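# Move cart bottle into fridge behind other, close door

## Task

A bottle is already on a shelf inside the fridge. Pick up the bottle sitting on the cart and set it upright on that same shelf, right behind the existing bottle, then close the fridge door completely. Done only if, at the end, both bottles are upright, the cart rests on its wheels, and everything stays that way without the robot holding it. It fails if a glass bottle drops any real distance, if the fridge door is swung open or shut violently, or if the robot tips over or finishes leaning.

## Robot and tools

ROBOT. A Hello Robot Stretch 3 with one arm: a two-wheel differential base (0.33 m long, 0.34 m wide), a lift that slides up a mast, a telescoping arm that sticks out to the robot's right, a wrist (yaw, pitch, roll), a two-finger gripper, and a pan/tilt head. The arm cannot reach forward; to move the gripper forward or back, drive the base. Turns happen about the point midway between the drive wheels, 0.05 m behind the front edge. Stowed (arm in, wrist folded) the wrist pokes 0.06 m beyond the right side and a turn sweeps a 0.28 m radius; an unfolded level wrist reaches past that circle. Loose objects may occasionally get a small external shove.

FRAMES. Base frame: origin on the floor between the drive wheels, x forward, y left, z up. hand_pose is reported in it, located where closed fingertips meet; with all wrist joints at 0 its x axis is up, y points along the arm back toward the mast, z toward the rear. Fingertip pads are round, 0.04 m wide. Odometry frame = base frame at scene start; heading is positive to the left, -3.142 to 3.142, and counts wheel slip as motion.

execute_actions. Arguments: "actions", a list with zero or one action, and optional "cameras", a list drawn from head_camera, nav_camera, wrist_camera, all (missing, null or ["all"] returns all; [] returns none). An empty actions list only reports state and images. One action may hold:
- "base": exactly one of {"translate_m": d}, a relative straight drive from the base's last reported position, metres, forward positive, -1 to 1; or {"rotate_rad": d}, a relative turn in place, radians, left/counter-clockwise positive, -3.2 to 3.2. No sideways motion.
- "joints": a dict of absolute targets by name: lift_m 0 to 1.1 (arm height); arm_m 0 to 0.52 (extension); wrist_yaw_rad -1.345 to 4.42 (0 along the arm, positive toward the front, 3.0 folded over the base); wrist_pitch_rad -1.57 to 0.451 (0 level, negative tips down); wrist_roll_rad -2.911 to 2.911 (0 fingers side by side); gripper_m -0.089 to 0.179 (larger is wider; actual fingertip gap is 0.007 smaller when nearly shut, 0.025 smaller when wide, zero below 0.007); head_pan_rad -3.953 to 1.73 (0 forward, positive left, -1.57 faces along the arm); head_tilt_rad -1.53 to 0.419 (negative down). Done tolerances: ±0.004 for lift, arm, gripper; ±0.02 yaw, roll, head; ±0.05 pitch.
- "contact_limits": {"arm_m": effort percent 1 to 100}; the arm motion halts (contact_stop) when its effort hits that level; smaller is gentler, too small halts immediately; it also caps holding force until the next action.
All motions in an action start together. A joint or base left out may still be driving to an older target. Unknown keys or out-of-range numbers reject the entire call. Each action lasts at most 15 s. If a result shows a stop, later execute_actions, wait and finished_scene calls in that same reply are skipped.

wait: {"seconds": 0 to 10}; commands nothing, returns state and images.
zoom_image: {"camera", "region": [x0, y0, x1, y1]} in pixels of that camera's most recent full image, top-left origin, at most 504x504.
finished_scene: {"scene": current scene number}; irreversible; reports success and supplies the next task. Always end with a tool call.

RESULTS. joint_positions; base_status and joint_status per motion: done (for the base, wheels turned the full amount even if slipping), off_target (stopped short, may still push), contact_stop, time_out, torque_fault (after the last three the old target is dropped). A lift or arm that contact-stops goes slack until commanded again; a slack lift can sag under load or be pushed up by closing fingers on a surface. on_its_own lists uncommanded joints; "held at" is the held target, not the position; effort outside rest range suggests pushing or load. motor_effort in percent (bracket = peak), with fixed bias and noise; positive wheel effort drives forward. lidar_m: 12 sectors of 30 degrees, first straight ahead, counter-clockwise (4th left, 7th behind, 10th right), plane 0.17 m high, range 0.15 to 12 m, blind to glass and clear plastic, partly blocked by the robot; "-" means nothing. wrist_depth_mm (45 to 1000) and head_depth_mm (280 to 4000; head image is sideways): 7x7 median depths from top-left. turned_by_wheels and turned_by_imu: turn since last result, left positive. base_tilt in degrees, forward/right positive, with a steady offset up to about 4. The pictures line names the returned images in order.

CAMERAS. head_camera 896x504 pinhole, fx=fy 649.889, centre (447.534, 253.446); nav_camera 672x504 fisheye, f 327.868; both move with the head. wrist_camera 644x364, f 317.722, on the gripper.

SPEED. Fast base (0.30 m/s, 1.9 rad/s) only when stowed: lift_m under 0.30, arm_m under 0.03, wrist_yaw_rad over 2.54; else 0.10 m/s and 0.63 rad/s. The robot keeps its last command while you deliberate.

GRIPPER. Grip by commanding below the object's width (lower squeezes harder, but a stall guard eases off so heavy or slick items can slip; resend a different value to re-squeeze). Release by opening at least 0.02 beyond the touch value. Neither reading nor done confirms a hold; check images.

SELF-COLLISION. Fold or unfold the wrist only with lift_m 0.32 to 0.95, wrist_pitch_rad -0.4, roll near 0; once folded, lift may go to 0.25. With yaw below -0.4 keep pitch at -0.5 or lower.

CAUTIONS. Pushing on something rigid with the gripper above about 0.45 m can tip the robot before contact_stop, more so with higher limits or a repeated push. Don't drive while gripping or pushing something fixed; avoid snagging furniture, especially reversing. If tilted, undo the last move in small steps, free the gripper, and lower lift to about 0.2. Base, wrist and head push without stopping; wrist servos shut off 10 s after prolonged strain. Avoid drops, slips, hard hits, slamming the door and tipping the cart.

Each tool is called after ">>>" as name([rows], argument=value, ...), one row to a line, values as JSON.

## Session

>>> execute_actions(actions=[])

Scene clock: 0.00 s.
base_odometry: x=+0.000 y=+0.000 heading=+0.000 (m, m, rad; odometry frame)
turned_by_wheels: +0.000 (rad since the last result)
turned_by_imu: +0.000 (rad since the last result)
base_tilt: forward=+1.4 right=+1.6 (deg)
lidar_m: 0.77 0.91 1.79 1.82 2.60 1.91 1.33 1.61 1.28 1.17 1.17 1.48
head_depth_mm: 1754 2233 2251 2252 2242 2268 2192 / 1758 2547 2850 2823 2834 2868 2376 / 1757 2517 3144 3055 3059 3011 1101 / 1735 2557 3046 3051 2941 2933 958 / 1745 2499 2943 2954 2898 2851 964 / 1726 2481 2910 2864 2846 2831 931 / 1744 2199 2883 2834 2820 1333 972
base_status: not commanded
joint_positions: lift_m=+0.324 arm_m=+0.001 wrist_yaw_rad=+2.875 wrist_pitch_rad=-0.637 wrist_roll_rad=+0.003 gripper_m=+0.037 head_pan_rad=+0.002 head_tilt_rad=-0.008
joint_status: not commanded
motor_effort: left_wheel=+0 right_wheel=-1 lift_m=+22 arm_m=+0 wrist_yaw_rad=+0 wrist_pitch_rad=+6 wrist_roll_rad=+0 gripper_m=+0 head_pan_rad=+0 head_tilt_rad=+2 (%)
hand_pose: x=+0.0293 y=+0.0388 z=+0.2908 quat_wxyz=(+0.309, +0.696, +0.130, +0.635) (m; base frame)
wrist_depth_mm: - - - - - - - / - 920 945 913 914 921 836 / 712 742 740 742 727 727 721 / 621 - 602 613 618 609 611 / 540 510 547 534 528 518 502 / 474 - - 454 467 457 450 / - - - 411 397 404 403
pictures: head_camera (sideways: a quarter turn clockwise sets it upright), nav_camera (sideways: a quarter turn counterclockwise sets it upright), wrist_camera
Images, in order (width x height): head_camera 896x504, nav_camera 672x504, wrist_camera 644x364.

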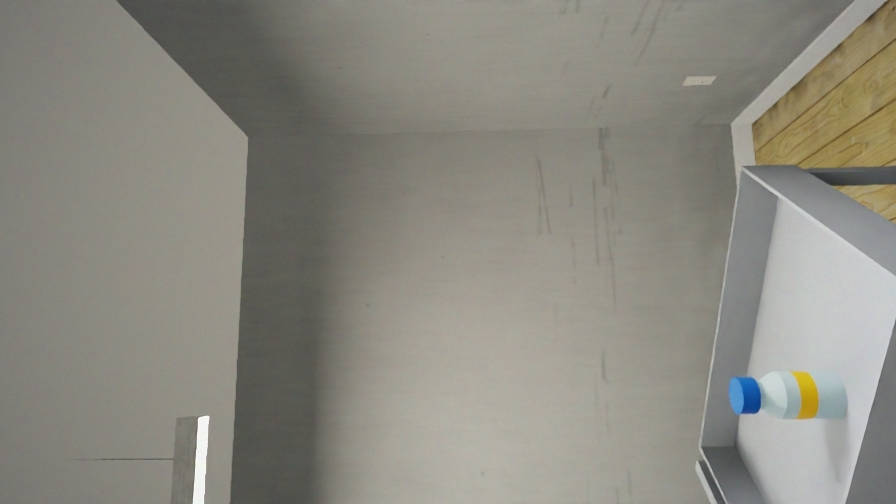

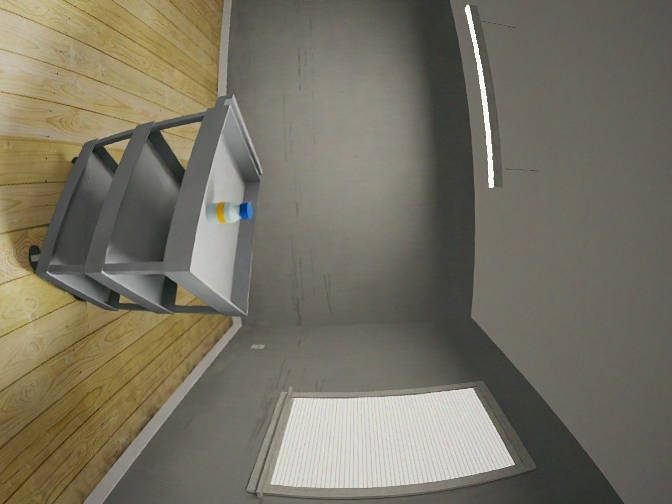

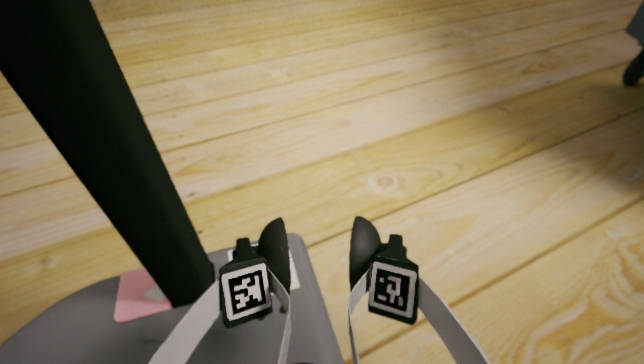

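>>> execute_actions([
  {"joints":{"head_pan_rad":1.6,"head_tilt_rad":-0.3}},
], cameras=["nav_camera"])

>>> execute_actions([
  {"joints":{"head_pan_rad":-1.6}},
], cameras=["nav_camera"])

>>> execute_actions([
  {"joints":{"head_pan_rad":-3.1}},
], cameras=["nav_camera"])

Scene clock: 6.87 s.
base_odometry: x=+0.000 y=+0.000 heading=+0.000 (m, m, rad; odometry frame)
turned_by_wheels: +0.000 (rad since the last result)
turned_by_imu: +0.001 (rad since the last result)
base_tilt: forward=+1.4 right=+1.8 (deg)
lidar_m: 0.77 0.91 1.78 1.82 2.60 1.91 1.33 1.61 1.28 1.17 1.16 1.48
head_depth_mm: 1713 1653 1770 1889 2058 2014 1583 / 2358 2354 2429 2389 2241 1948 1588 / 2316 2055 2115 2199 2421 2070 1582 / 2324 2380 2487 2637 2730 2057 1601 / 2255 2341 2448 2577 2693 2082 1588 / 2206 2312 2386 2515 2629 2070 1590 / 2166 2279 2365 2465 2560 2081 1591
base_status: not commanded
joint_positions: lift_m=+0.324 arm_m=+0.001 wrist_yaw_rad=+2.875 wrist_pitch_rad=-0.637 wrist_roll_rad=+0.003 gripper_m=+0.037 head_pan_rad=+1.593 head_tilt_rad=-0.296
joint_status: all done
motor_effort: left_wheel=+0(0) right_wheel=+0(0) lift_m=+22(22) arm_m=+0(0) wrist_yaw_rad=+1(0) wrist_pitch_rad=+6(6) wrist_roll_rad=+1(0) gripper_m=+0(1) head_pan_rad=+4(58) head_tilt_rad=-1(22) (%)
hand_pose: x=+0.0293 y=+0.0388 z=+0.2908 quat_wxyz=(+0.309, +0.696, +0.130, +0.635) (m; base frame)
wrist_depth_mm: - - - - - - - / - 936 940 900 909 900 846 / 723 743 738 736 722 733 732 / 626 - 615 605 608 599 599 / 530 507 541 544 524 521 513 / 464 - - 458 466 464 453 / - - - 417 400 405 410
pictures: nav_camera (sideways: a quarter turn counterclockwise sets it upright)
Images, in order (width x height): nav_camera 672x504.

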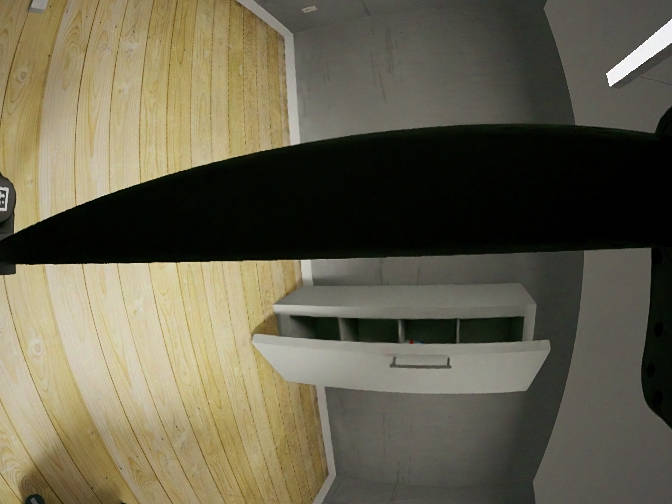

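Scene clock: 8.80 s.
base_odometry: x=+0.000 y=+0.000 heading=+0.000 (m, m, rad; odometry frame)
turned_by_wheels: +0.000 (rad since the last result)
turned_by_imu: +0.000 (rad since the last result)
base_tilt: forward=+1.3 right=+1.8 (deg)
lidar_m: 0.77 0.90 1.79 1.82 2.61 1.90 1.33 1.61 1.28 1.17 1.17 1.47
head_depth_mm: 1096 1152 1207 1286 1356 1438 1516 / 1077 1124 1175 1246 1316 1397 1457 / 1052 1095 1149 1211 1281 1348 1426 / 1025 1075 1119 1183 1237 1309 1381 / 1007 1050 1102 1143 1211 1273 1344 / 987 1029 1073 1118 1180 1240 1307 / 965 1009 1049 1083 1146 1202 1276
base_status: not commanded
joint_positions: lift_m=+0.324 arm_m=+0.001 wrist_yaw_rad=+2.875 wrist_pitch_rad=-0.637 wrist_roll_rad=+0.003 gripper_m=+0.037 head_pan_rad=-1.593 head_tilt_rad=-0.296
joint_status: all done
motor_effort: left_wheel=+0(1) right_wheel=+0(0) lift_m=+22(22) arm_m=+0(0) wrist_yaw_rad=+0(1) wrist_pitch_rad=+6(6) wrist_roll_rad=+1(1) gripper_m=-1(0) head_pan_rad=-5(60) head_tilt_rad=-2(1) (%)
hand_pose: x=+0.0293 y=+0.0388 z=+0.2908 quat_wxyz=(+0.309, +0.696, +0.130, +0.635) (m; base frame)
wrist_depth_mm: - - - - - - - / - 924 960 959 908 877 878 / 728 729 716 733 726 724 721 / 626 - 604 624 623 606 612 / 530 514 547 538 526 518 515 / 468 - - 466 463 460 452 / - - - 412 402 402 400
pictures: nav_camera (sideways: a quarter turn counterclockwise sets it upright)
Images, in order (width x height): nav_camera 672x504.

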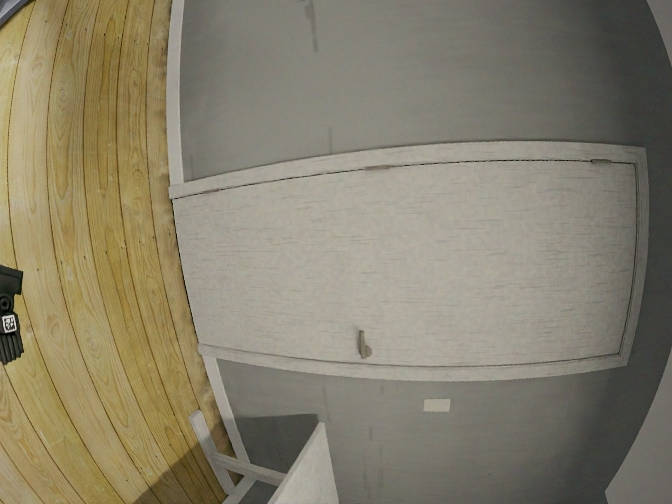

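Scene clock: 10.07 s.
base_odometry: x=+0.000 y=+0.000 heading=+0.000 (m, m, rad; odometry frame)
turned_by_wheels: +0.000 (rad since the last result)
turned_by_imu: +0.000 (rad since the last result)
base_tilt: forward=+1.3 right=+1.8 (deg)
lidar_m: 0.77 0.90 1.79 1.82 2.61 1.91 1.33 1.61 1.28 1.17 1.17 1.47
head_depth_mm: 1601 1674 1773 1863 1957 2016 1594 / 1573 1647 1741 1820 1915 1984 1586 / 1556 1616 1712 1791 1346 1894 1544 / 1527 1607 1678 1771 1352 1840 1536 / 1513 1581 1647 1737 1349 1916 1584 / 1486 1544 1617 1702 1355 1843 1591 / 1457 1512 1596 1675 1360 1850 1582
base_status: not commanded
joint_positions: lift_m=+0.324 arm_m=+0.001 wrist_yaw_rad=+2.875 wrist_pitch_rad=-0.637 wrist_roll_rad=+0.003 gripper_m=+0.037 head_pan_rad=-3.093 head_tilt_rad=-0.296
joint_status: all done
motor_effort: left_wheel=+0(0) right_wheel=+0(0) lift_m=+22(22) arm_m=+0(0) wrist_yaw_rad=+0(0) wrist_pitch_rad=+6(6) wrist_roll_rad=+1(0) gripper_m=+0(0) head_pan_rad=-5(59) head_tilt_rad=-2(1) (%)
hand_pose: x=+0.0293 y=+0.0388 z=+0.2908 quat_wxyz=(+0.309, +0.696, +0.130, +0.635) (m; base frame)
wrist_depth_mm: - - - - - - - / - 958 905 910 875 907 852 / 703 752 742 740 744 720 705 / 622 - 623 617 607 604 599 / 526 521 538 544 526 519 506 / 464 - - 463 466 449 449 / - - - 412 394 400 402
pictures: nav_camera (sideways: a quarter turn counterclockwise sets it upright)
Images, in order (width x height): nav_camera 672x504.

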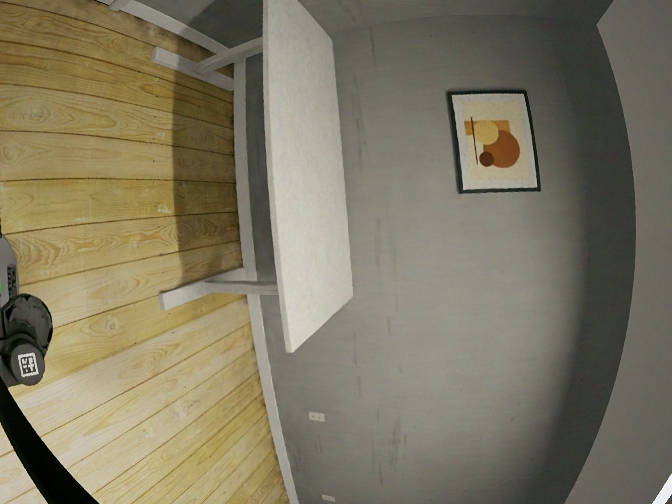

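>>> execute_actions([
  {"base":{"rotate_rad":2.0},"joints":{"head_pan_rad":0,"head_tilt_rad":-0.45}},
], cameras=["nav_camera","head_camera"])

Scene clock: 21.87 s.
base_odometry: x=+0.000 y=+0.000 heading=+2.000 (m, m, rad; odometry frame)
turned_by_wheels: +2.000 (rad since the last result)
turned_by_imu: +1.990 (rad since the last result)
base_tilt: forward=+1.2 right=+1.8 (deg)
lidar_m: 2.58 1.99 1.33 1.74 1.33 1.17 1.17 1.38 0.77 0.84 2.08 1.79
head_depth_mm: 2095 2245 2404 2562 2272 1725 1387 / 2143 2287 2432 2627 2263 1722 1382 / 2165 2309 2500 2670 2307 1720 1395 / 2248 2377 2559 2775 2270 1721 1394 / 2297 2410 2607 2812 2269 1728 1392 / 2330 2539 2731 2924 2270 1723 1392 / 2388 2551 2780 2954 2298 1735 1387
base_status: done
joint_positions: lift_m=+0.324 arm_m=+0.001 wrist_yaw_rad=+2.875 wrist_pitch_rad=-0.637 wrist_roll_rad=+0.003 gripper_m=+0.037 head_pan_rad=-0.007 head_tilt_rad=-0.444
joint_status: all done
motor_effort: left_wheel=-3(6) right_wheel=+5(10) lift_m=+23(22) arm_m=+0(0) wrist_yaw_rad=+0(0) wrist_pitch_rad=+6(6) wrist_roll_rad=+1(0) gripper_m=+0(0) head_pan_rad=+4(60) head_tilt_rad=-2(16) (%)
hand_pose: x=+0.0293 y=+0.0388 z=+0.2908 quat_wxyz=(+0.309, +0.696, +0.130, +0.635) (m; base frame)
wrist_depth_mm: - - - - - - - / - 957 919 921 904 911 913 / 735 751 744 733 722 727 722 / 614 - 624 606 618 614 607 / 540 516 543 555 533 524 510 / 472 - - 455 467 458 453 / - - - 415 397 405 407
pictures: head_camera (sideways: a quarter turn clockwise sets it upright), nav_camera (sideways: a quarter turn counterclockwise sets it upright)
Images, in order (width x height): head_camera 896x504, nav_camera 672x504.

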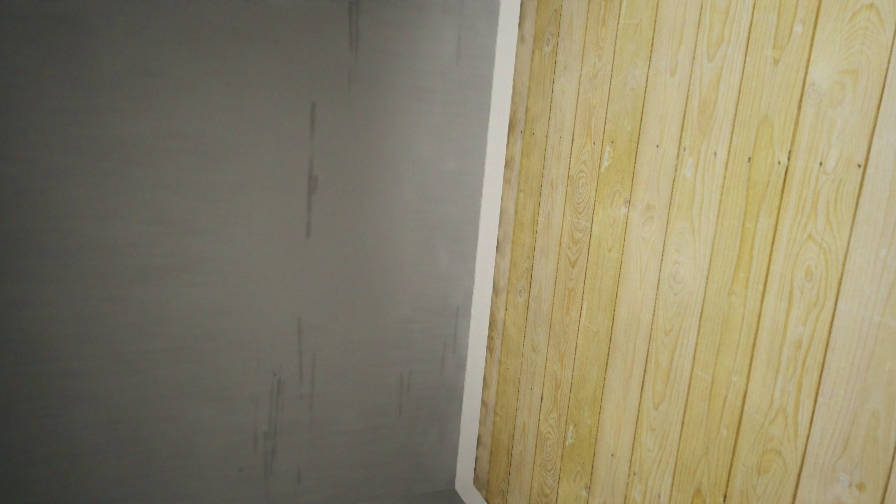

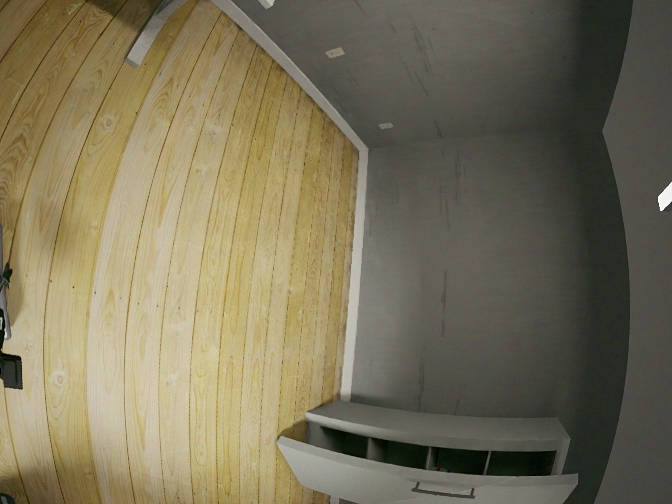

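>>> execute_actions([
  {"base":{"rotate_rad":-0.33},"joints":{"lift_m":0.28}},
], cameras=[])

>>> execute_actions([
  {"base":{"translate_m":1.0},"joints":{"head_pan_rad":-0.5,"head_tilt_rad":-0.6}},
], cameras=["head_camera","nav_camera"])

Scene clock: 48.33 s.
base_odometry: x=+0.000 y=+0.000 heading=+1.670 (m, m, rad; odometry frame)
turned_by_wheels: -0.330 (rad since the last result)
turned_by_imu: -0.327 (rad since the last result)
base_tilt: forward=+1.2 right=+1.7 (deg)
lidar_m: 2.12 2.63 1.84 1.33 1.61 1.24 1.17 1.22 1.60 0.77 1.00 1.79
head_depth_mm: 2112 1898 1711 1815 2020 1724 1377 / 1797 1951 2145 2260 2281 1712 1397 / 2214 2346 2534 2703 2261 1718 1389 / 2196 2346 2521 2747 2289 1732 1388 / 2160 2322 2461 2705 2287 1715 1389 / 2147 2290 2478 2637 2287 1734 1396 / 2138 2258 2432 2610 2300 1722 1390
base_status: done
joint_positions: lift_m=+0.280 arm_m=+0.001 wrist_yaw_rad=+2.875 wrist_pitch_rad=-0.638 wrist_roll_rad=+0.003 gripper_m=+0.037 head_pan_rad=-0.007 head_tilt_rad=-0.445
joint_status: all done
motor_effort: left_wheel=+3(9) right_wheel=-4(12) lift_m=+19(20) arm_m=+0(0) wrist_yaw_rad=+0(0) wrist_pitch_rad=+7(7) wrist_roll_rad=+1(1) gripper_m=+0(0) head_pan_rad=+4(5) head_tilt_rad=-2(3) (%)
hand_pose: x=+0.0292 y=+0.0386 z=+0.2469 quat_wxyz=(+0.310, +0.695, +0.130, +0.635) (m; base frame)
wrist_depth_mm: - - - - - - - / - 861 838 796 799 821 804 / 665 670 657 670 673 649 655 / 559 - 550 551 546 546 538 / 480 - - 469 476 463 474 / - - - 414 417 411 410 / - - - - 359 362 366
pictures: none
No camera images: the call's "cameras" was empty. Leave "cameras" out to get every camera's image.

Scene clock: 53.27 s.
base_odometry: x=-0.099 y=+0.995 heading=+1.670 (m, m, rad; odometry frame)
turned_by_wheels: +0.000 (rad since the last result)
turned_by_imu: +0.000 (rad since the last result)
base_tilt: forward=+1.4 right=+1.7 (deg)
lidar_m: 1.59 1.62 1.90 1.80 1.84 2.28 2.16 1.24 1.20 2.97 0.94 0.94
head_depth_mm: 778 992 2470 2488 1880 1499 1262 / 1174 840 916 1033 1472 1473 1261 / 1407 1495 1656 1753 1745 1426 1255 / 1453 1552 1742 1578 1691 1509 1259 / 986 1105 1223 1381 1619 1496 1258 / 1160 1312 1522 1753 1871 1510 1263 / 1316 1431 1557 1712 1813 1510 1252
base_status: done
joint_positions: lift_m=+0.280 arm_m=+0.001 wrist_yaw_rad=+2.875 wrist_pitch_rad=-0.638 wrist_roll_rad=+0.003 gripper_m=+0.037 head_pan_rad=-0.493 head_tilt_rad=-0.593
joint_status: all done
motor_effort: left_wheel=+2(10) right_wheel=-4(10) lift_m=+20(20) arm_m=+0(0) wrist_yaw_rad=+0(1) wrist_pitch_rad=+7(7) wrist_roll_rad=+0(1) gripper_m=+1(1) head_pan_rad=-4(45) head_tilt_rad=-3(14) (%)
hand_pose: x=+0.0292 y=+0.0386 z=+0.2469 quat_wxyz=(+0.310, +0.695, +0.130, +0.635) (m; base frame)
wrist_depth_mm: - - - - - - - / - 855 848 843 823 807 815 / 647 675 676 656 662 649 648 / 557 - 560 535 546 546 543 / 482 - - 470 469 468 468 / - - - 418 427 414 405 / - - - - 358 362 361
pictures: head_camera (sideways: a quarter turn clockwise sets it upright), nav_camera (sideways: a quarter turn counterclockwise sets it upright)
Images, in order (width x height): head_camera 896x504, nav_camera 672x504.

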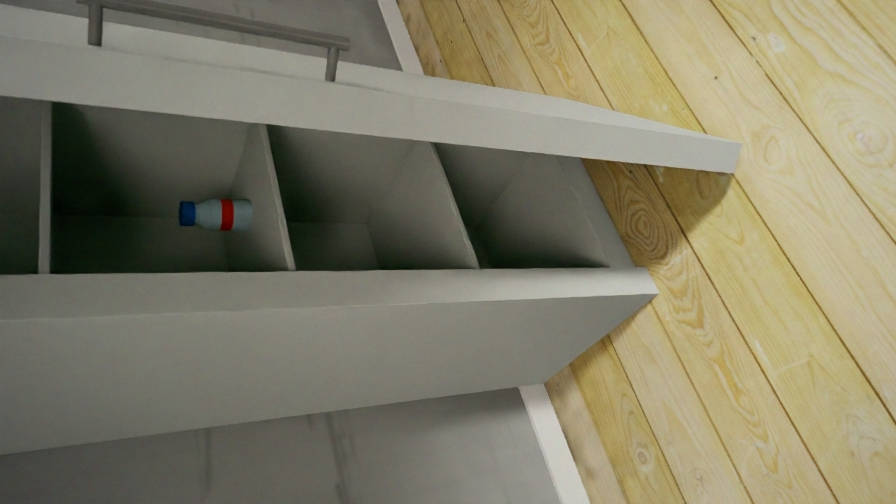

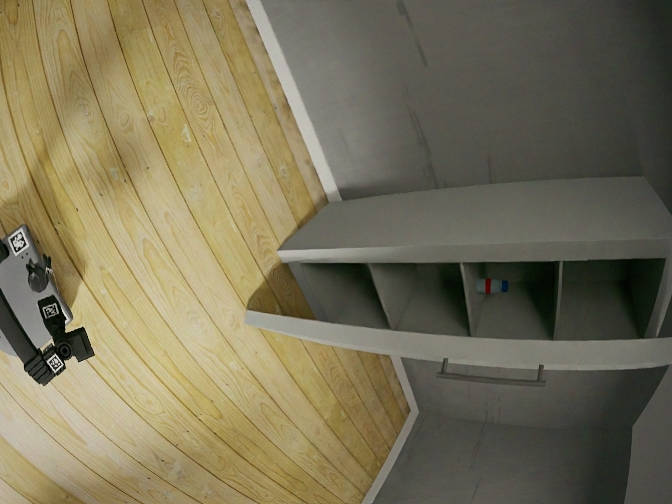

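>>> execute_actions([
  {"base":{"translate_m":0.75},"joints":{"head_pan_rad":-1.3,"head_tilt_rad":-0.8}},
], cameras=[])

>>> execute_actions([
  {"joints":{"lift_m":0.5,"wrist_pitch_rad":-0.4,"gripper_m":0}},
], cameras=[])

>>> execute_actions([
  {"joints":{"wrist_yaw_rad":0.4}},
])

Scene clock: 72.30 s.
base_odometry: x=-0.174 y=+1.741 heading=+1.670 (m, m, rad; odometry frame)
turned_by_wheels: +0.000 (rad since the last result)
turned_by_imu: +0.001 (rad since the last result)
base_tilt: forward=+1.3 right=+1.7 (deg)
lidar_m: 0.84 0.86 1.12 1.84 1.88 2.02 2.91 1.69 3.10 0.63 0.60 0.71
head_depth_mm: 513 566 648 1798 1573 1335 1155 / 587 638 699 789 955 1303 1155 / 687 757 846 953 1103 1261 1155 / 827 933 1070 1257 1461 1328 1154 / 922 1028 1198 1366 1448 1275 1158 / 927 933 1134 771 901 1129 1145 / 503 541 606 722 896 1183 1155
base_status: done
joint_positions: lift_m=+0.280 arm_m=+0.001 wrist_yaw_rad=+2.875 wrist_pitch_rad=-0.638 wrist_roll_rad=+0.003 gripper_m=+0.037 head_pan_rad=-1.293 head_tilt_rad=-0.790
joint_status: all done
motor_effort: left_wheel=+3(12) right_wheel=-4(10) lift_m=+19(19) arm_m=+0(0) wrist_yaw_rad=+0(0) wrist_pitch_rad=+7(7) wrist_roll_rad=+0(1) gripper_m=+0(0) head_pan_rad=-4(55) head_tilt_rad=-4(20) (%)
hand_pose: x=+0.0292 y=+0.0386 z=+0.2469 quat_wxyz=(+0.310, +0.695, +0.130, +0.635) (m; base frame)
wrist_depth_mm: - - - - - 882 677 / - 846 828 829 828 797 693 / 673 670 673 658 666 662 638 / 558 - 547 551 551 542 553 / 485 - - 468 477 468 471 / - - - 414 420 406 407 / - - - - 361 365 364
pictures: none
No camera images: the call's "cameras" was empty. Leave "cameras" out to get every camera's image.

Scene clock: 75.13 s.
base_odometry: x=-0.174 y=+1.741 heading=+1.670 (m, m, rad; odometry frame)
turned_by_wheels: +0.000 (rad since the last result)
turned_by_imu: +0.000 (rad since the last result)
base_tilt: forward=+1.3 right=+1.6 (deg)
lidar_m: 0.84 0.86 1.12 1.84 1.88 2.02 2.91 1.69 3.09 0.63 0.60 0.71
head_depth_mm: 514 567 651 1793 1572 1337 1153 / 588 638 698 793 952 1298 1159 / 684 757 845 955 1098 1261 1148 / 828 933 1075 1253 1460 1330 1154 / 921 1031 1200 1374 1450 1280 1159 / 928 933 1138 773 901 1133 1156 / 501 541 605 719 893 1181 1147
base_status: not commanded
joint_positions: lift_m=+0.500 arm_m=+0.001 wrist_yaw_rad=+2.875 wrist_pitch_rad=-0.419 wrist_roll_rad=+0.003 gripper_m=+0.000 head_pan_rad=-1.293 head_tilt_rad=-0.790
joint_status: all done
motor_effort: left_wheel=+2(2) right_wheel=-4(4) lift_m=+25(28) arm_m=+0(0) wrist_yaw_rad=+1(1) wrist_pitch_rad=+11(11) wrist_roll_rad=+0(1) gripper_m=-3(81) head_pan_rad=-4(4) head_tilt_rad=-4(4) (%)
hand_pose: x=+0.0378 y=+0.0703 z=+0.5123 quat_wxyz=(+0.238, +0.706, +0.054, +0.665) (m; base frame)
wrist_depth_mm: - - - - - 874 665 / - - - - - 885 704 / - - - - - 939 702 / - - - - - 971 742 / 936 - 949 - 924 886 739 / 780 - 798 - 776 763 724 / 669 642 654 663 638 653 650
pictures: none
No camera images: the call's "cameras" was empty. Leave "cameras" out to get every camera's image.

Scene clock: 77.37 s.
base_odometry: x=-0.174 y=+1.741 heading=+1.670 (m, m, rad; odometry frame)
turned_by_wheels: +0.000 (rad since the last result)
turned_by_imu: +0.000 (rad since the last result)
base_tilt: forward=+1.3 right=+1.7 (deg)
lidar_m: 0.84 0.86 1.12 1.84 1.88 2.02 2.90 1.68 3.11 0.63 0.60 0.71
head_depth_mm: 513 567 651 1792 1565 1330 1162 / 587 638 697 789 951 1302 1159 / 689 757 844 956 1096 1257 1175 / 828 933 1072 1252 1451 1327 1163 / 926 1032 1197 1367 1445 1282 1155 / 924 928 1134 773 905 1133 1151 / 501 543 605 721 898 1180 1150
base_status: not commanded
joint_positions: lift_m=+0.500 arm_m=+0.001 wrist_yaw_rad=+0.403 wrist_pitch_rad=-0.419 wrist_roll_rad=+0.003 gripper_m=+0.000 head_pan_rad=-1.293 head_tilt_rad=-0.790
joint_status: all done
motor_effort: left_wheel=+2(3) right_wheel=-4(4) lift_m=+26(26) arm_m=+0(0) wrist_yaw_rad=-2(2) wrist_pitch_rad=+11(11) wrist_roll_rad=+1(1) gripper_m=-3(3) head_pan_rad=-5(4) head_tilt_rad=-5(4) (%)
hand_pose: x=+0.0665 y=-0.3525 z=+0.5123 quat_wxyz=(+0.706, +0.283, -0.649, -0.006) (m; base frame)
wrist_depth_mm: 356 327 765 749 465 321 - / 394 359 568 807 486 336 - / 442 393 908 866 507 371 - / 502 440 489 923 521 405 - / 611 495 511 817 557 837 902 / 720 586 521 - 544 739 752 / 668 650 619 656 621 643 649
pictures: head_camera (sideways: a quarter turn clockwise sets it upright), nav_camera (sideways: a quarter turn counterclockwise sets it upright), wrist_camera
Images, in order (width x height): head_camera 896x504, nav_camera 672x504, wrist_camera 644x364.

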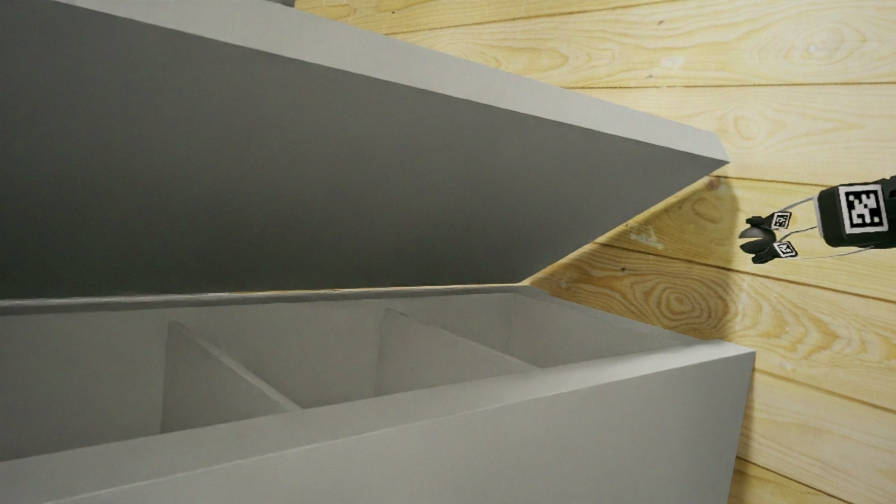

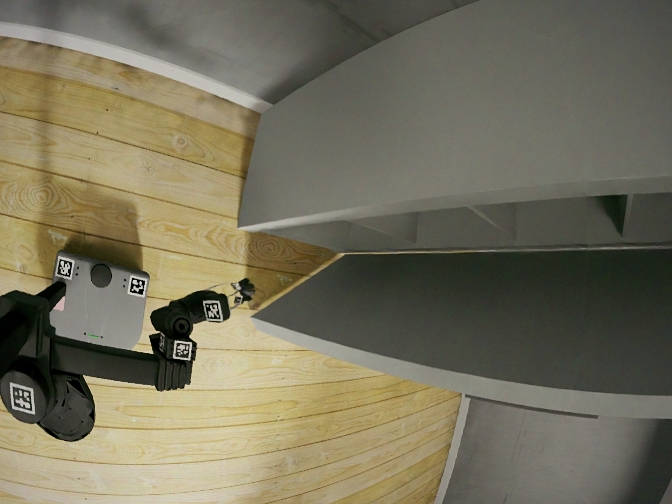

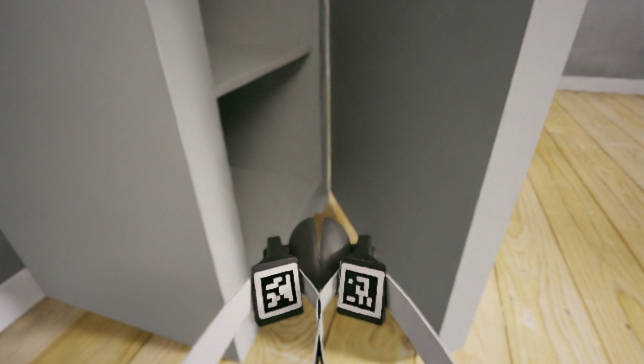

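>>> execute_actions([
  {"base":{"translate_m":0.04},"joints":{"arm_m":0.4,"lift_m":0.4,"wrist_pitch_rad":0,"wrist_yaw_rad":0.2},"contact_limits":{"arm_m":12}},
])

Scene clock: 88.37 s.
base_odometry: x=-0.178 y=+1.781 heading=+1.670 (m, m, rad; odometry frame)
turned_by_wheels: +0.000 (rad since the last result)
turned_by_imu: +0.001 (rad since the last result)
base_tilt: forward=+1.3 right=+1.8 (deg)
lidar_m: 0.80 0.82 1.07 1.85 1.89 2.05 2.95 1.71 0.78 0.79 0.58 0.71
head_depth_mm: 694 762 846 941 1089 1326 1155 / 757 837 932 1061 1168 1312 1159 / 828 925 1046 1192 1454 1328 1150 / 909 1022 1168 1376 1524 1320 1156 / 906 988 1183 1218 1404 1247 1153 / 891 577 620 716 863 1128 1148 / 457 516 600 717 892 1178 1151
base_status: done
joint_positions: lift_m=+0.400 arm_m=+0.400 wrist_yaw_rad=+0.203 wrist_pitch_rad=-0.021 wrist_roll_rad=+0.003 gripper_m=+0.000 head_pan_rad=-1.293 head_tilt_rad=-0.790
joint_status: all done
motor_effort: left_wheel=+3(8) right_wheel=-5(18) lift_m=+19(21) arm_m=+5(10) wrist_yaw_rad=-2(21) wrist_pitch_rad=+12(12) wrist_roll_rad=+0(0) gripper_m=-2(5) head_pan_rad=-4(4) head_tilt_rad=-4(3) (%)
contact_limits: arm_m 12 (drawing in: default 32, maximum 52; extending or still: default 44, maximum 71)
hand_pose: x=+0.0300 y=-0.7951 z=+0.5094 quat_wxyz=(+0.704, +0.079, -0.703, +0.064) (m; base frame)
wrist_depth_mm: 419 409 360 267 212 174 150 / 432 424 371 273 214 178 152 / 450 429 385 283 221 181 154 / 447 438 399 287 225 185 156 / 473 455 423 292 228 189 159 / 477 465 468 - 228 192 161 / 489 478 430 316 249 194 164
pictures: head_camera (sideways: a quarter turn clockwise sets it upright), nav_camera (sideways: a quarter turn counterclockwise sets it upright), wrist_camera
Images, in order (width x height): head_camera 896x504, nav_camera 672x504, wrist_camera 644x364.

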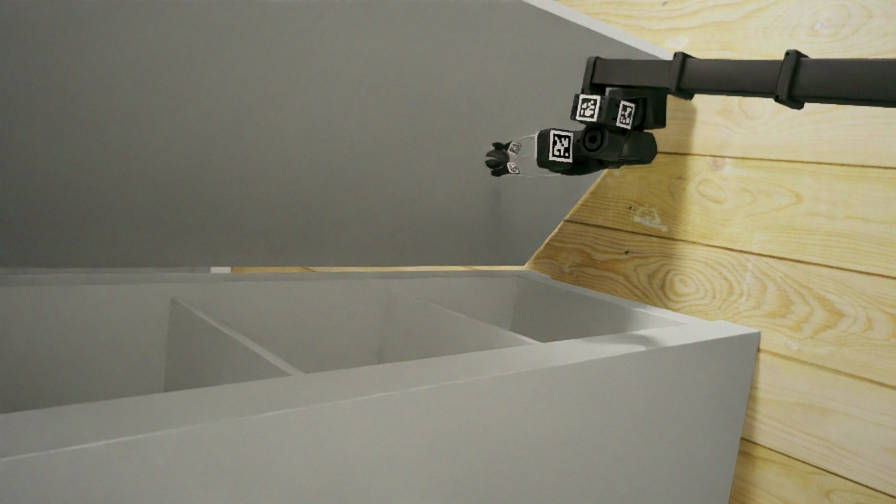

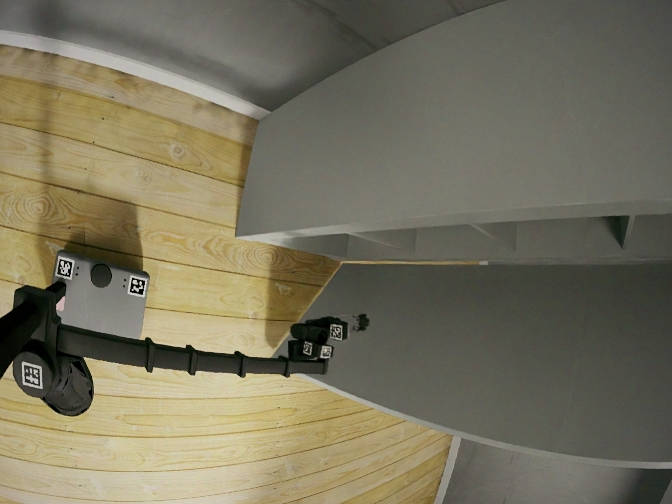

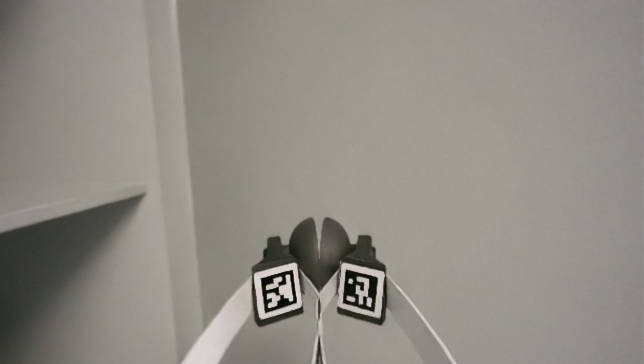

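>>> execute_actions([
  {"base":{"translate_m":-0.15},"joints":{"arm_m":0.44},"contact_limits":{"arm_m":15}},
], cameras=[])

>>> execute_actions([
  {"base":{"translate_m":-0.17},"joints":{"arm_m":0.52,"head_pan_rad":-1.4},"contact_limits":{"arm_m":15}},
], cameras=["nav_camera","head_camera"])

Scene clock: 95.37 s.
base_odometry: x=-0.163 y=+1.632 heading=+1.671 (m, m, rad; odometry frame)
turned_by_wheels: +0.000 (rad since the last result)
turned_by_imu: +0.002 (rad since the last result)
base_tilt: forward=+1.2 right=+1.7 (deg)
lidar_m: 0.94 0.97 1.27 1.83 1.88 1.95 2.80 1.60 1.91 0.89 0.66 0.72
head_depth_mm: 730 808 915 1739 1570 1327 1155 / 772 863 968 1117 1239 1327 1160 / 821 916 1041 1201 1451 1337 1156 / 874 983 1135 1339 1510 1327 1150 / 931 1064 1233 1445 1526 1326 1153 / 952 1050 1223 1262 1397 1269 1148 / 949 974 1226 838 943 1200 1150
base_status: done
joint_positions: lift_m=+0.400 arm_m=+0.440 wrist_yaw_rad=+0.202 wrist_pitch_rad=-0.021 wrist_roll_rad=+0.003 gripper_m=+0.000 head_pan_rad=-1.293 head_tilt_rad=-0.790
joint_status: all done
motor_effort: left_wheel=+2(2) right_wheel=-3(10) lift_m=+18(18) arm_m=+5(5) wrist_yaw_rad=-2(2) wrist_pitch_rad=+12(12) wrist_roll_rad=+0(1) gripper_m=-3(3) head_pan_rad=-5(3) head_tilt_rad=-4(4) (%)
contact_limits: arm_m 15 (drawing in: default 32, maximum 52; extending or still: default 44, maximum 71)
hand_pose: x=+0.0300 y=-0.8351 z=+0.5094 quat_wxyz=(+0.704, +0.079, -0.703, +0.064) (m; base frame)
wrist_depth_mm: 419 353 288 243 211 186 166 / 421 365 301 250 216 189 170 / 426 377 304 255 220 194 174 / 439 396 316 264 227 197 177 / 442 410 330 270 230 200 183 / 447 434 352 - 229 204 188 / 458 449 335 287 246 209 193
pictures: none
No camera images: the call's "cameras" was empty. Leave "cameras" out to get every camera's image.

Scene clock: 98.23 s.
base_odometry: x=-0.146 y=+1.463 heading=+1.671 (m, m, rad; odometry frame)
turned_by_wheels: +0.000 (rad since the last result)
turned_by_imu: +0.001 (rad since the last result)
base_tilt: forward=+1.2 right=+1.7 (deg)
lidar_m: 1.12 1.14 1.51 1.82 1.83 2.46 2.62 1.49 1.47 1.07 0.84 0.78
head_depth_mm: 2508 2789 2424 1907 1572 1329 1159 / 2494 2819 2442 1907 1513 1351 1166 / 892 1014 1206 1792 1516 1328 1151 / 905 1023 1180 1389 1552 1330 1154 / 918 1041 1201 1421 1556 1323 1148 / 932 1058 1223 1461 1561 1323 1153 / 948 1081 1252 1471 1469 1313 1146
base_status: done
joint_positions: lift_m=+0.400 arm_m=+0.520 wrist_yaw_rad=+0.203 wrist_pitch_rad=-0.021 wrist_roll_rad=+0.003 gripper_m=+0.000 head_pan_rad=-1.393 head_tilt_rad=-0.791
joint_status: all done
motor_effort: left_wheel=+2(11) right_wheel=-3(28) lift_m=+19(20) arm_m=+5(16) wrist_yaw_rad=-2(15) wrist_pitch_rad=+12(15) wrist_roll_rad=+1(1) gripper_m=-3(4) head_pan_rad=-5(17) head_tilt_rad=-3(4) (%)
contact_limits: arm_m 15 (drawing in: default 32, maximum 52; extending or still: default 44, maximum 71)
hand_pose: x=+0.0300 y=-0.9151 z=+0.5093 quat_wxyz=(+0.704, +0.079, -0.703, +0.064) (m; base frame)
wrist_depth_mm: 342 324 305 288 - - - / 356 332 314 295 - - - / 365 338 320 300 - - - / 372 352 325 309 - - - / 391 364 340 314 - - - / 400 372 347 - - - - / 408 384 353 338 832 849 848
pictures: head_camera (sideways: a quarter turn clockwise sets it upright), nav_camera (sideways: a quarter turn counterclockwise sets it upright)
Images, in order (width x height): head_camera 896x504, nav_camera 672x504.

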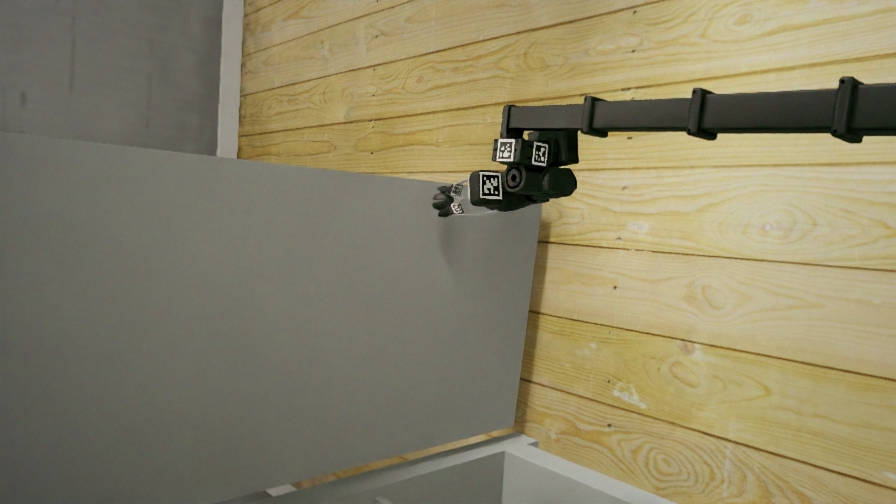

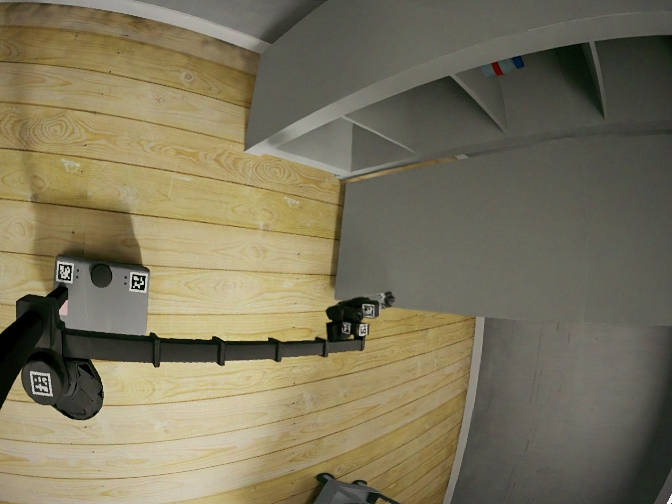

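>>> execute_actions([
  {"base":{"rotate_rad":-1.3},"joints":{"arm_m":0}},
], cameras=[])

>>> execute_actions([
  {"base":{"translate_m":0.48}},
], cameras=[])

>>> execute_actions([
  {"base":{"rotate_rad":1.4},"joints":{"wrist_yaw_rad":0,"head_pan_rad":-1.5}},
], cameras=["nav_camera"])

Scene clock: 111.73 s.
base_odometry: x=-0.146 y=+1.463 heading=+0.371 (m, m, rad; odometry frame)
turned_by_wheels: -1.300 (rad since the last result)
turned_by_imu: -1.292 (rad since the last result)
base_tilt: forward=+1.3 right=+1.7 (deg)
lidar_m: 1.10 0.78 1.02 1.12 1.26 1.83 1.82 1.83 2.65 1.64 1.48 1.10
head_depth_mm: 2180 2429 2443 1918 1560 1332 1160 / 2256 2532 2417 1899 1562 1336 1158 / 2313 2647 2433 1901 1561 1332 1182 / 2403 2734 2409 1900 1548 1356 1178 / 2394 1855 1978 1885 1561 1321 1151 / 2433 1897 1966 1840 1548 1320 1152 / 2536 1803 1740 1764 1559 1321 1148
base_status: done
joint_positions: lift_m=+0.400 arm_m=+0.001 wrist_yaw_rad=+0.200 wrist_pitch_rad=-0.021 wrist_roll_rad=+0.003 gripper_m=+0.000 head_pan_rad=-1.393 head_tilt_rad=-0.791
joint_status: all done
joint sent to its limit — the command would take arm_m past its lower limit, so that joint was sent only as far as its limit.
motor_effort: left_wheel=+2(9) right_wheel=-4(15) lift_m=+19(20) arm_m=-5(6) wrist_yaw_rad=-1(2) wrist_pitch_rad=+12(12) wrist_roll_rad=+1(0) gripper_m=-3(3) head_pan_rad=-5(4) head_tilt_rad=-3(3) (%)
hand_pose: x=+0.0295 y=-0.3969 z=+0.5094 quat_wxyz=(+0.704, +0.079, -0.703, +0.063) (m; base frame)
wrist_depth_mm: - - - - - - - / - - - - - - - / - - - - - - - / - - - - - - - / - - - - - - - / - - - - - - - / 923 888 894 907 838 862 857
pictures: none
No camera images: the call's "cameras" was empty. Leave "cameras" out to get every camera's image.

Scene clock: 117.70 s.
base_odometry: x=+0.302 y=+1.637 heading=+0.371 (m, m, rad; odometry frame)
turned_by_wheels: +0.000 (rad since the last result)
turned_by_imu: +0.000 (rad since the last result)
base_tilt: forward=+1.3 right=+1.9 (deg)
lidar_m: 0.63 0.72 0.46 1.01 1.14 1.89 2.30 2.25 2.75 1.30 1.40 0.63
head_depth_mm: 2248 2558 2426 1894 1565 1337 1154 / 2290 2565 2308 1898 1572 1325 1149 / 2348 1816 1923 1833 1553 1323 1178 / 2400 1545 1731 1797 1567 1354 1177 / 2526 1523 1668 1779 1557 1311 1147 / 2616 2841 2304 1883 1559 1324 1147 / 2803 3105 2363 1888 1545 1326 1142
base_status: done
joint_positions: lift_m=+0.400 arm_m=+0.001 wrist_yaw_rad=+0.200 wrist_pitch_rad=-0.021 wrist_roll_rad=+0.003 gripper_m=+0.000 head_pan_rad=-1.393 head_tilt_rad=-0.791
joint_status: not commanded
motor_effort: left_wheel=+2(8) right_wheel=-5(5) lift_m=+19(19) arm_m=-5(5) wrist_yaw_rad=+0(0) wrist_pitch_rad=+12(12) wrist_roll_rad=+0(1) gripper_m=-3(3) head_pan_rad=-4(5) head_tilt_rad=-4(4) (%)
hand_pose: x=+0.0295 y=-0.3969 z=+0.5094 quat_wxyz=(+0.704, +0.079, -0.703, +0.063) (m; base frame)
wrist_depth_mm: - - - - - - - / - - - - - - - / - - - - - - - / - - - - - - - / - - - - - - - / - - - - - - - / 899 902 881 865 874 862 850
pictures: none
No camera images: the call's "cameras" was empty. Leave "cameras" out to get every camera's image.

Scene clock: 120.87 s.
base_odometry: x=+0.302 y=+1.637 heading=+1.771 (m, m, rad; odometry frame)
turned_by_wheels: +1.400 (rad since the last result)
turned_by_imu: +1.393 (rad since the last result)
base_tilt: forward=+1.4 right=+1.7 (deg)
lidar_m: 0.46 1.06 1.51 2.29 2.41 2.80 1.43 1.30 0.64 0.63 0.67 0.46
head_depth_mm: 500 564 676 1843 1565 1333 1159 / 505 569 652 769 995 1300 1154 / 510 577 665 778 952 1194 1153 / 515 583 669 795 969 1230 1176 / 520 590 682 807 984 1244 1152 / 527 599 692 817 1006 1256 1148 / 532 603 700 832 1026 1219 1149
base_status: done
joint_positions: lift_m=+0.400 arm_m=+0.001 wrist_yaw_rad=+0.002 wrist_pitch_rad=-0.021 wrist_roll_rad=+0.003 gripper_m=+0.000 head_pan_rad=-1.493 head_tilt_rad=-0.791
joint_status: all done
motor_effort: left_wheel=-2(6) right_wheel=+4(10) lift_m=+19(20) arm_m=-5(5) wrist_yaw_rad=-2(2) wrist_pitch_rad=+12(12) wrist_roll_rad=+0(1) gripper_m=-3(2) head_pan_rad=-5(22) head_tilt_rad=-4(3) (%)
hand_pose: x=-0.0208 y=-0.4020 z=+0.5094 quat_wxyz=(+0.706, +0.009, -0.708, -0.007) (m; base frame)
wrist_depth_mm: 372 359 356 357 346 - - / 375 369 366 361 359 - - / 394 383 376 371 366 - - / 399 394 385 377 374 - - / 409 401 396 390 383 - - / 417 414 411 - 391 - - / 436 422 412 414 401 871 844
pictures: nav_camera (sideways: a quarter turn counterclockwise sets it upright)
Images, in order (width x height): nav_camera 672x504.

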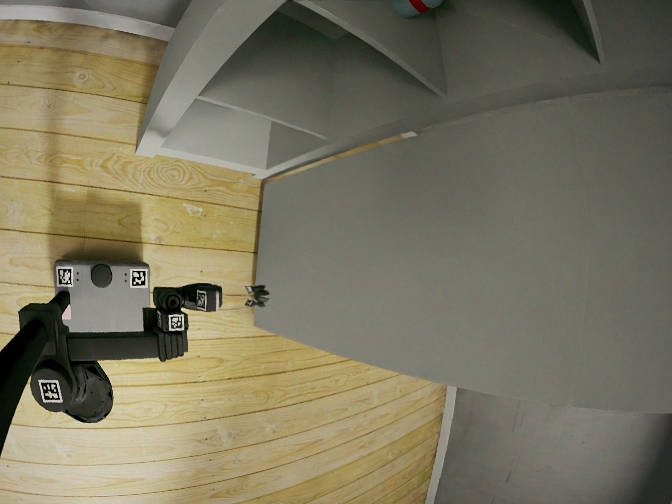

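>>> execute_actions([
  {"joints":{"arm_m":0.36},"contact_limits":{"arm_m":15}},
], cameras=[])

>>> execute_actions([
  {"joints":{"arm_m":0.5},"contact_limits":{"arm_m":15}},
], cameras=["nav_camera"])

Scene clock: 129.10 s.
base_odometry: x=+0.302 y=+1.637 heading=+1.771 (m, m, rad; odometry frame)
turned_by_wheels: +0.000 (rad since the last result)
turned_by_imu: +0.001 (rad since the last result)
base_tilt: forward=+1.2 right=+1.8 (deg)
lidar_m: 0.46 1.07 1.50 2.29 2.41 2.81 1.42 1.30 0.65 0.64 0.67 0.46
head_depth_mm: 509 573 690 1857 1567 1336 1152 / 512 579 666 783 1016 1321 1166 / 516 584 673 794 960 1141 1133 / 521 589 680 805 979 1245 1152 / 525 596 690 811 998 1246 1156 / 531 601 697 826 1010 1252 1149 / 535 608 704 837 1033 1221 1147
base_status: not commanded
joint_positions: lift_m=+0.400 arm_m=+0.216 wrist_yaw_rad=-0.002 wrist_pitch_rad=-0.021 wrist_roll_rad=+0.003 gripper_m=+0.000 head_pan_rad=-1.493 head_tilt_rad=-0.792
joint_status: arm_m contact_stop (moved +0.214 of +0.359)
on_its_own: arm_m is slack since a contact_stop, until your next command for it (your +0.360 is given up)
motor_effort: left_wheel=-2(6) right_wheel=+2(9) lift_m=+19(20) arm_m=+0(17) wrist_yaw_rad=+2(3) wrist_pitch_rad=+12(14) wrist_roll_rad=+1(0) gripper_m=-2(2) head_pan_rad=-5(4) head_tilt_rad=-3(4) (%)
contact_limits: arm_m 15 (drawing in: default 32, maximum 52; extending or still: default 44, maximum 71)
hand_pose: x=-0.0220 y=-0.6165 z=+0.5095 quat_wxyz=(+0.706, +0.007, -0.708, -0.008) (m; base frame)
wrist_depth_mm: 168 167 166 165 163 162 160 / 172 172 170 168 166 165 164 / 176 176 173 173 170 169 168 / 181 179 178 177 174 173 172 / 185 184 182 179 178 177 176 / 190 188 187 - 181 181 180 / 195 194 191 191 188 187 186
pictures: none
No camera images: the call's "cameras" was empty. Leave "cameras" out to get every camera's image.

not run: a stop came earlier in this reply.

>>> execute_actions([
  {"joints":{"arm_m":0,"head_pan_rad":-0.5,"head_tilt_rad":-0.6}},
], cameras=["nav_camera","head_camera"])

Scene clock: 143.07 s.
base_odometry: x=+0.302 y=+1.637 heading=+1.771 (m, m, rad; odometry frame)
turned_by_wheels: +0.000 (rad since the last result)
turned_by_imu: +0.001 (rad since the last result)
base_tilt: forward=+1.3 right=+1.8 (deg)
lidar_m: 0.46 1.06 1.50 2.29 2.41 2.81 1.42 1.30 0.65 0.64 0.67 0.46
head_depth_mm: 655 705 750 784 882 999 1101 / 734 802 847 764 1019 1046 1172 / 841 917 853 725 1113 958 1132 / 827 907 952 694 1120 902 1129 / 784 854 916 692 1049 874 813 / 468 399 437 479 534 615 771 / 344 374 407 466 706 1294 1249
base_status: not commanded
joint_positions: lift_m=+0.400 arm_m=+0.001 wrist_yaw_rad=-0.002 wrist_pitch_rad=-0.021 wrist_roll_rad=+0.003 gripper_m=+0.000 head_pan_rad=-0.507 head_tilt_rad=-0.606
joint_status: all done
joint sent to its limit — the command would take arm_m past its lower limit, so that joint was sent only as far as its limit.
motor_effort: left_wheel=-1(2) right_wheel=+2(2) lift_m=+20(20) arm_m=-5(5) wrist_yaw_rad=+2(2) wrist_pitch_rad=+12(12) wrist_roll_rad=+1(0) gripper_m=-2(3) head_pan_rad=+5(57) head_tilt_rad=+3(21) (%)
hand_pose: x=-0.0219 y=-0.4021 z=+0.5095 quat_wxyz=(+0.706, +0.007, -0.708, -0.008) (m; base frame)
wrist_depth_mm: 372 375 366 360 362 - - / 378 373 377 369 366 - - / 390 386 380 379 371 - - / 395 397 388 393 381 - - / 412 405 400 391 396 - - / 419 411 414 - 402 - - / 428 427 417 416 413 873 859
pictures: head_camera (sideways: a quarter turn clockwise sets it upright), nav_camera (sideways: a quarter turn counterclockwise sets it upright)
Images, in order (width x height): head_camera 896x504, nav_camera 672x504.

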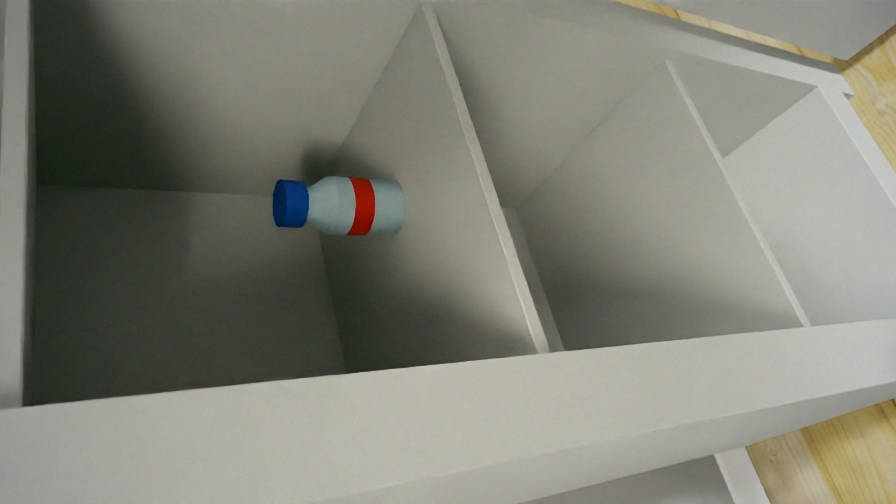

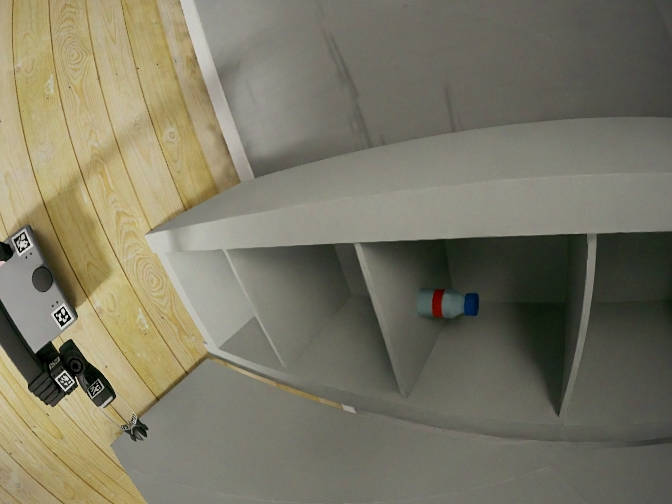

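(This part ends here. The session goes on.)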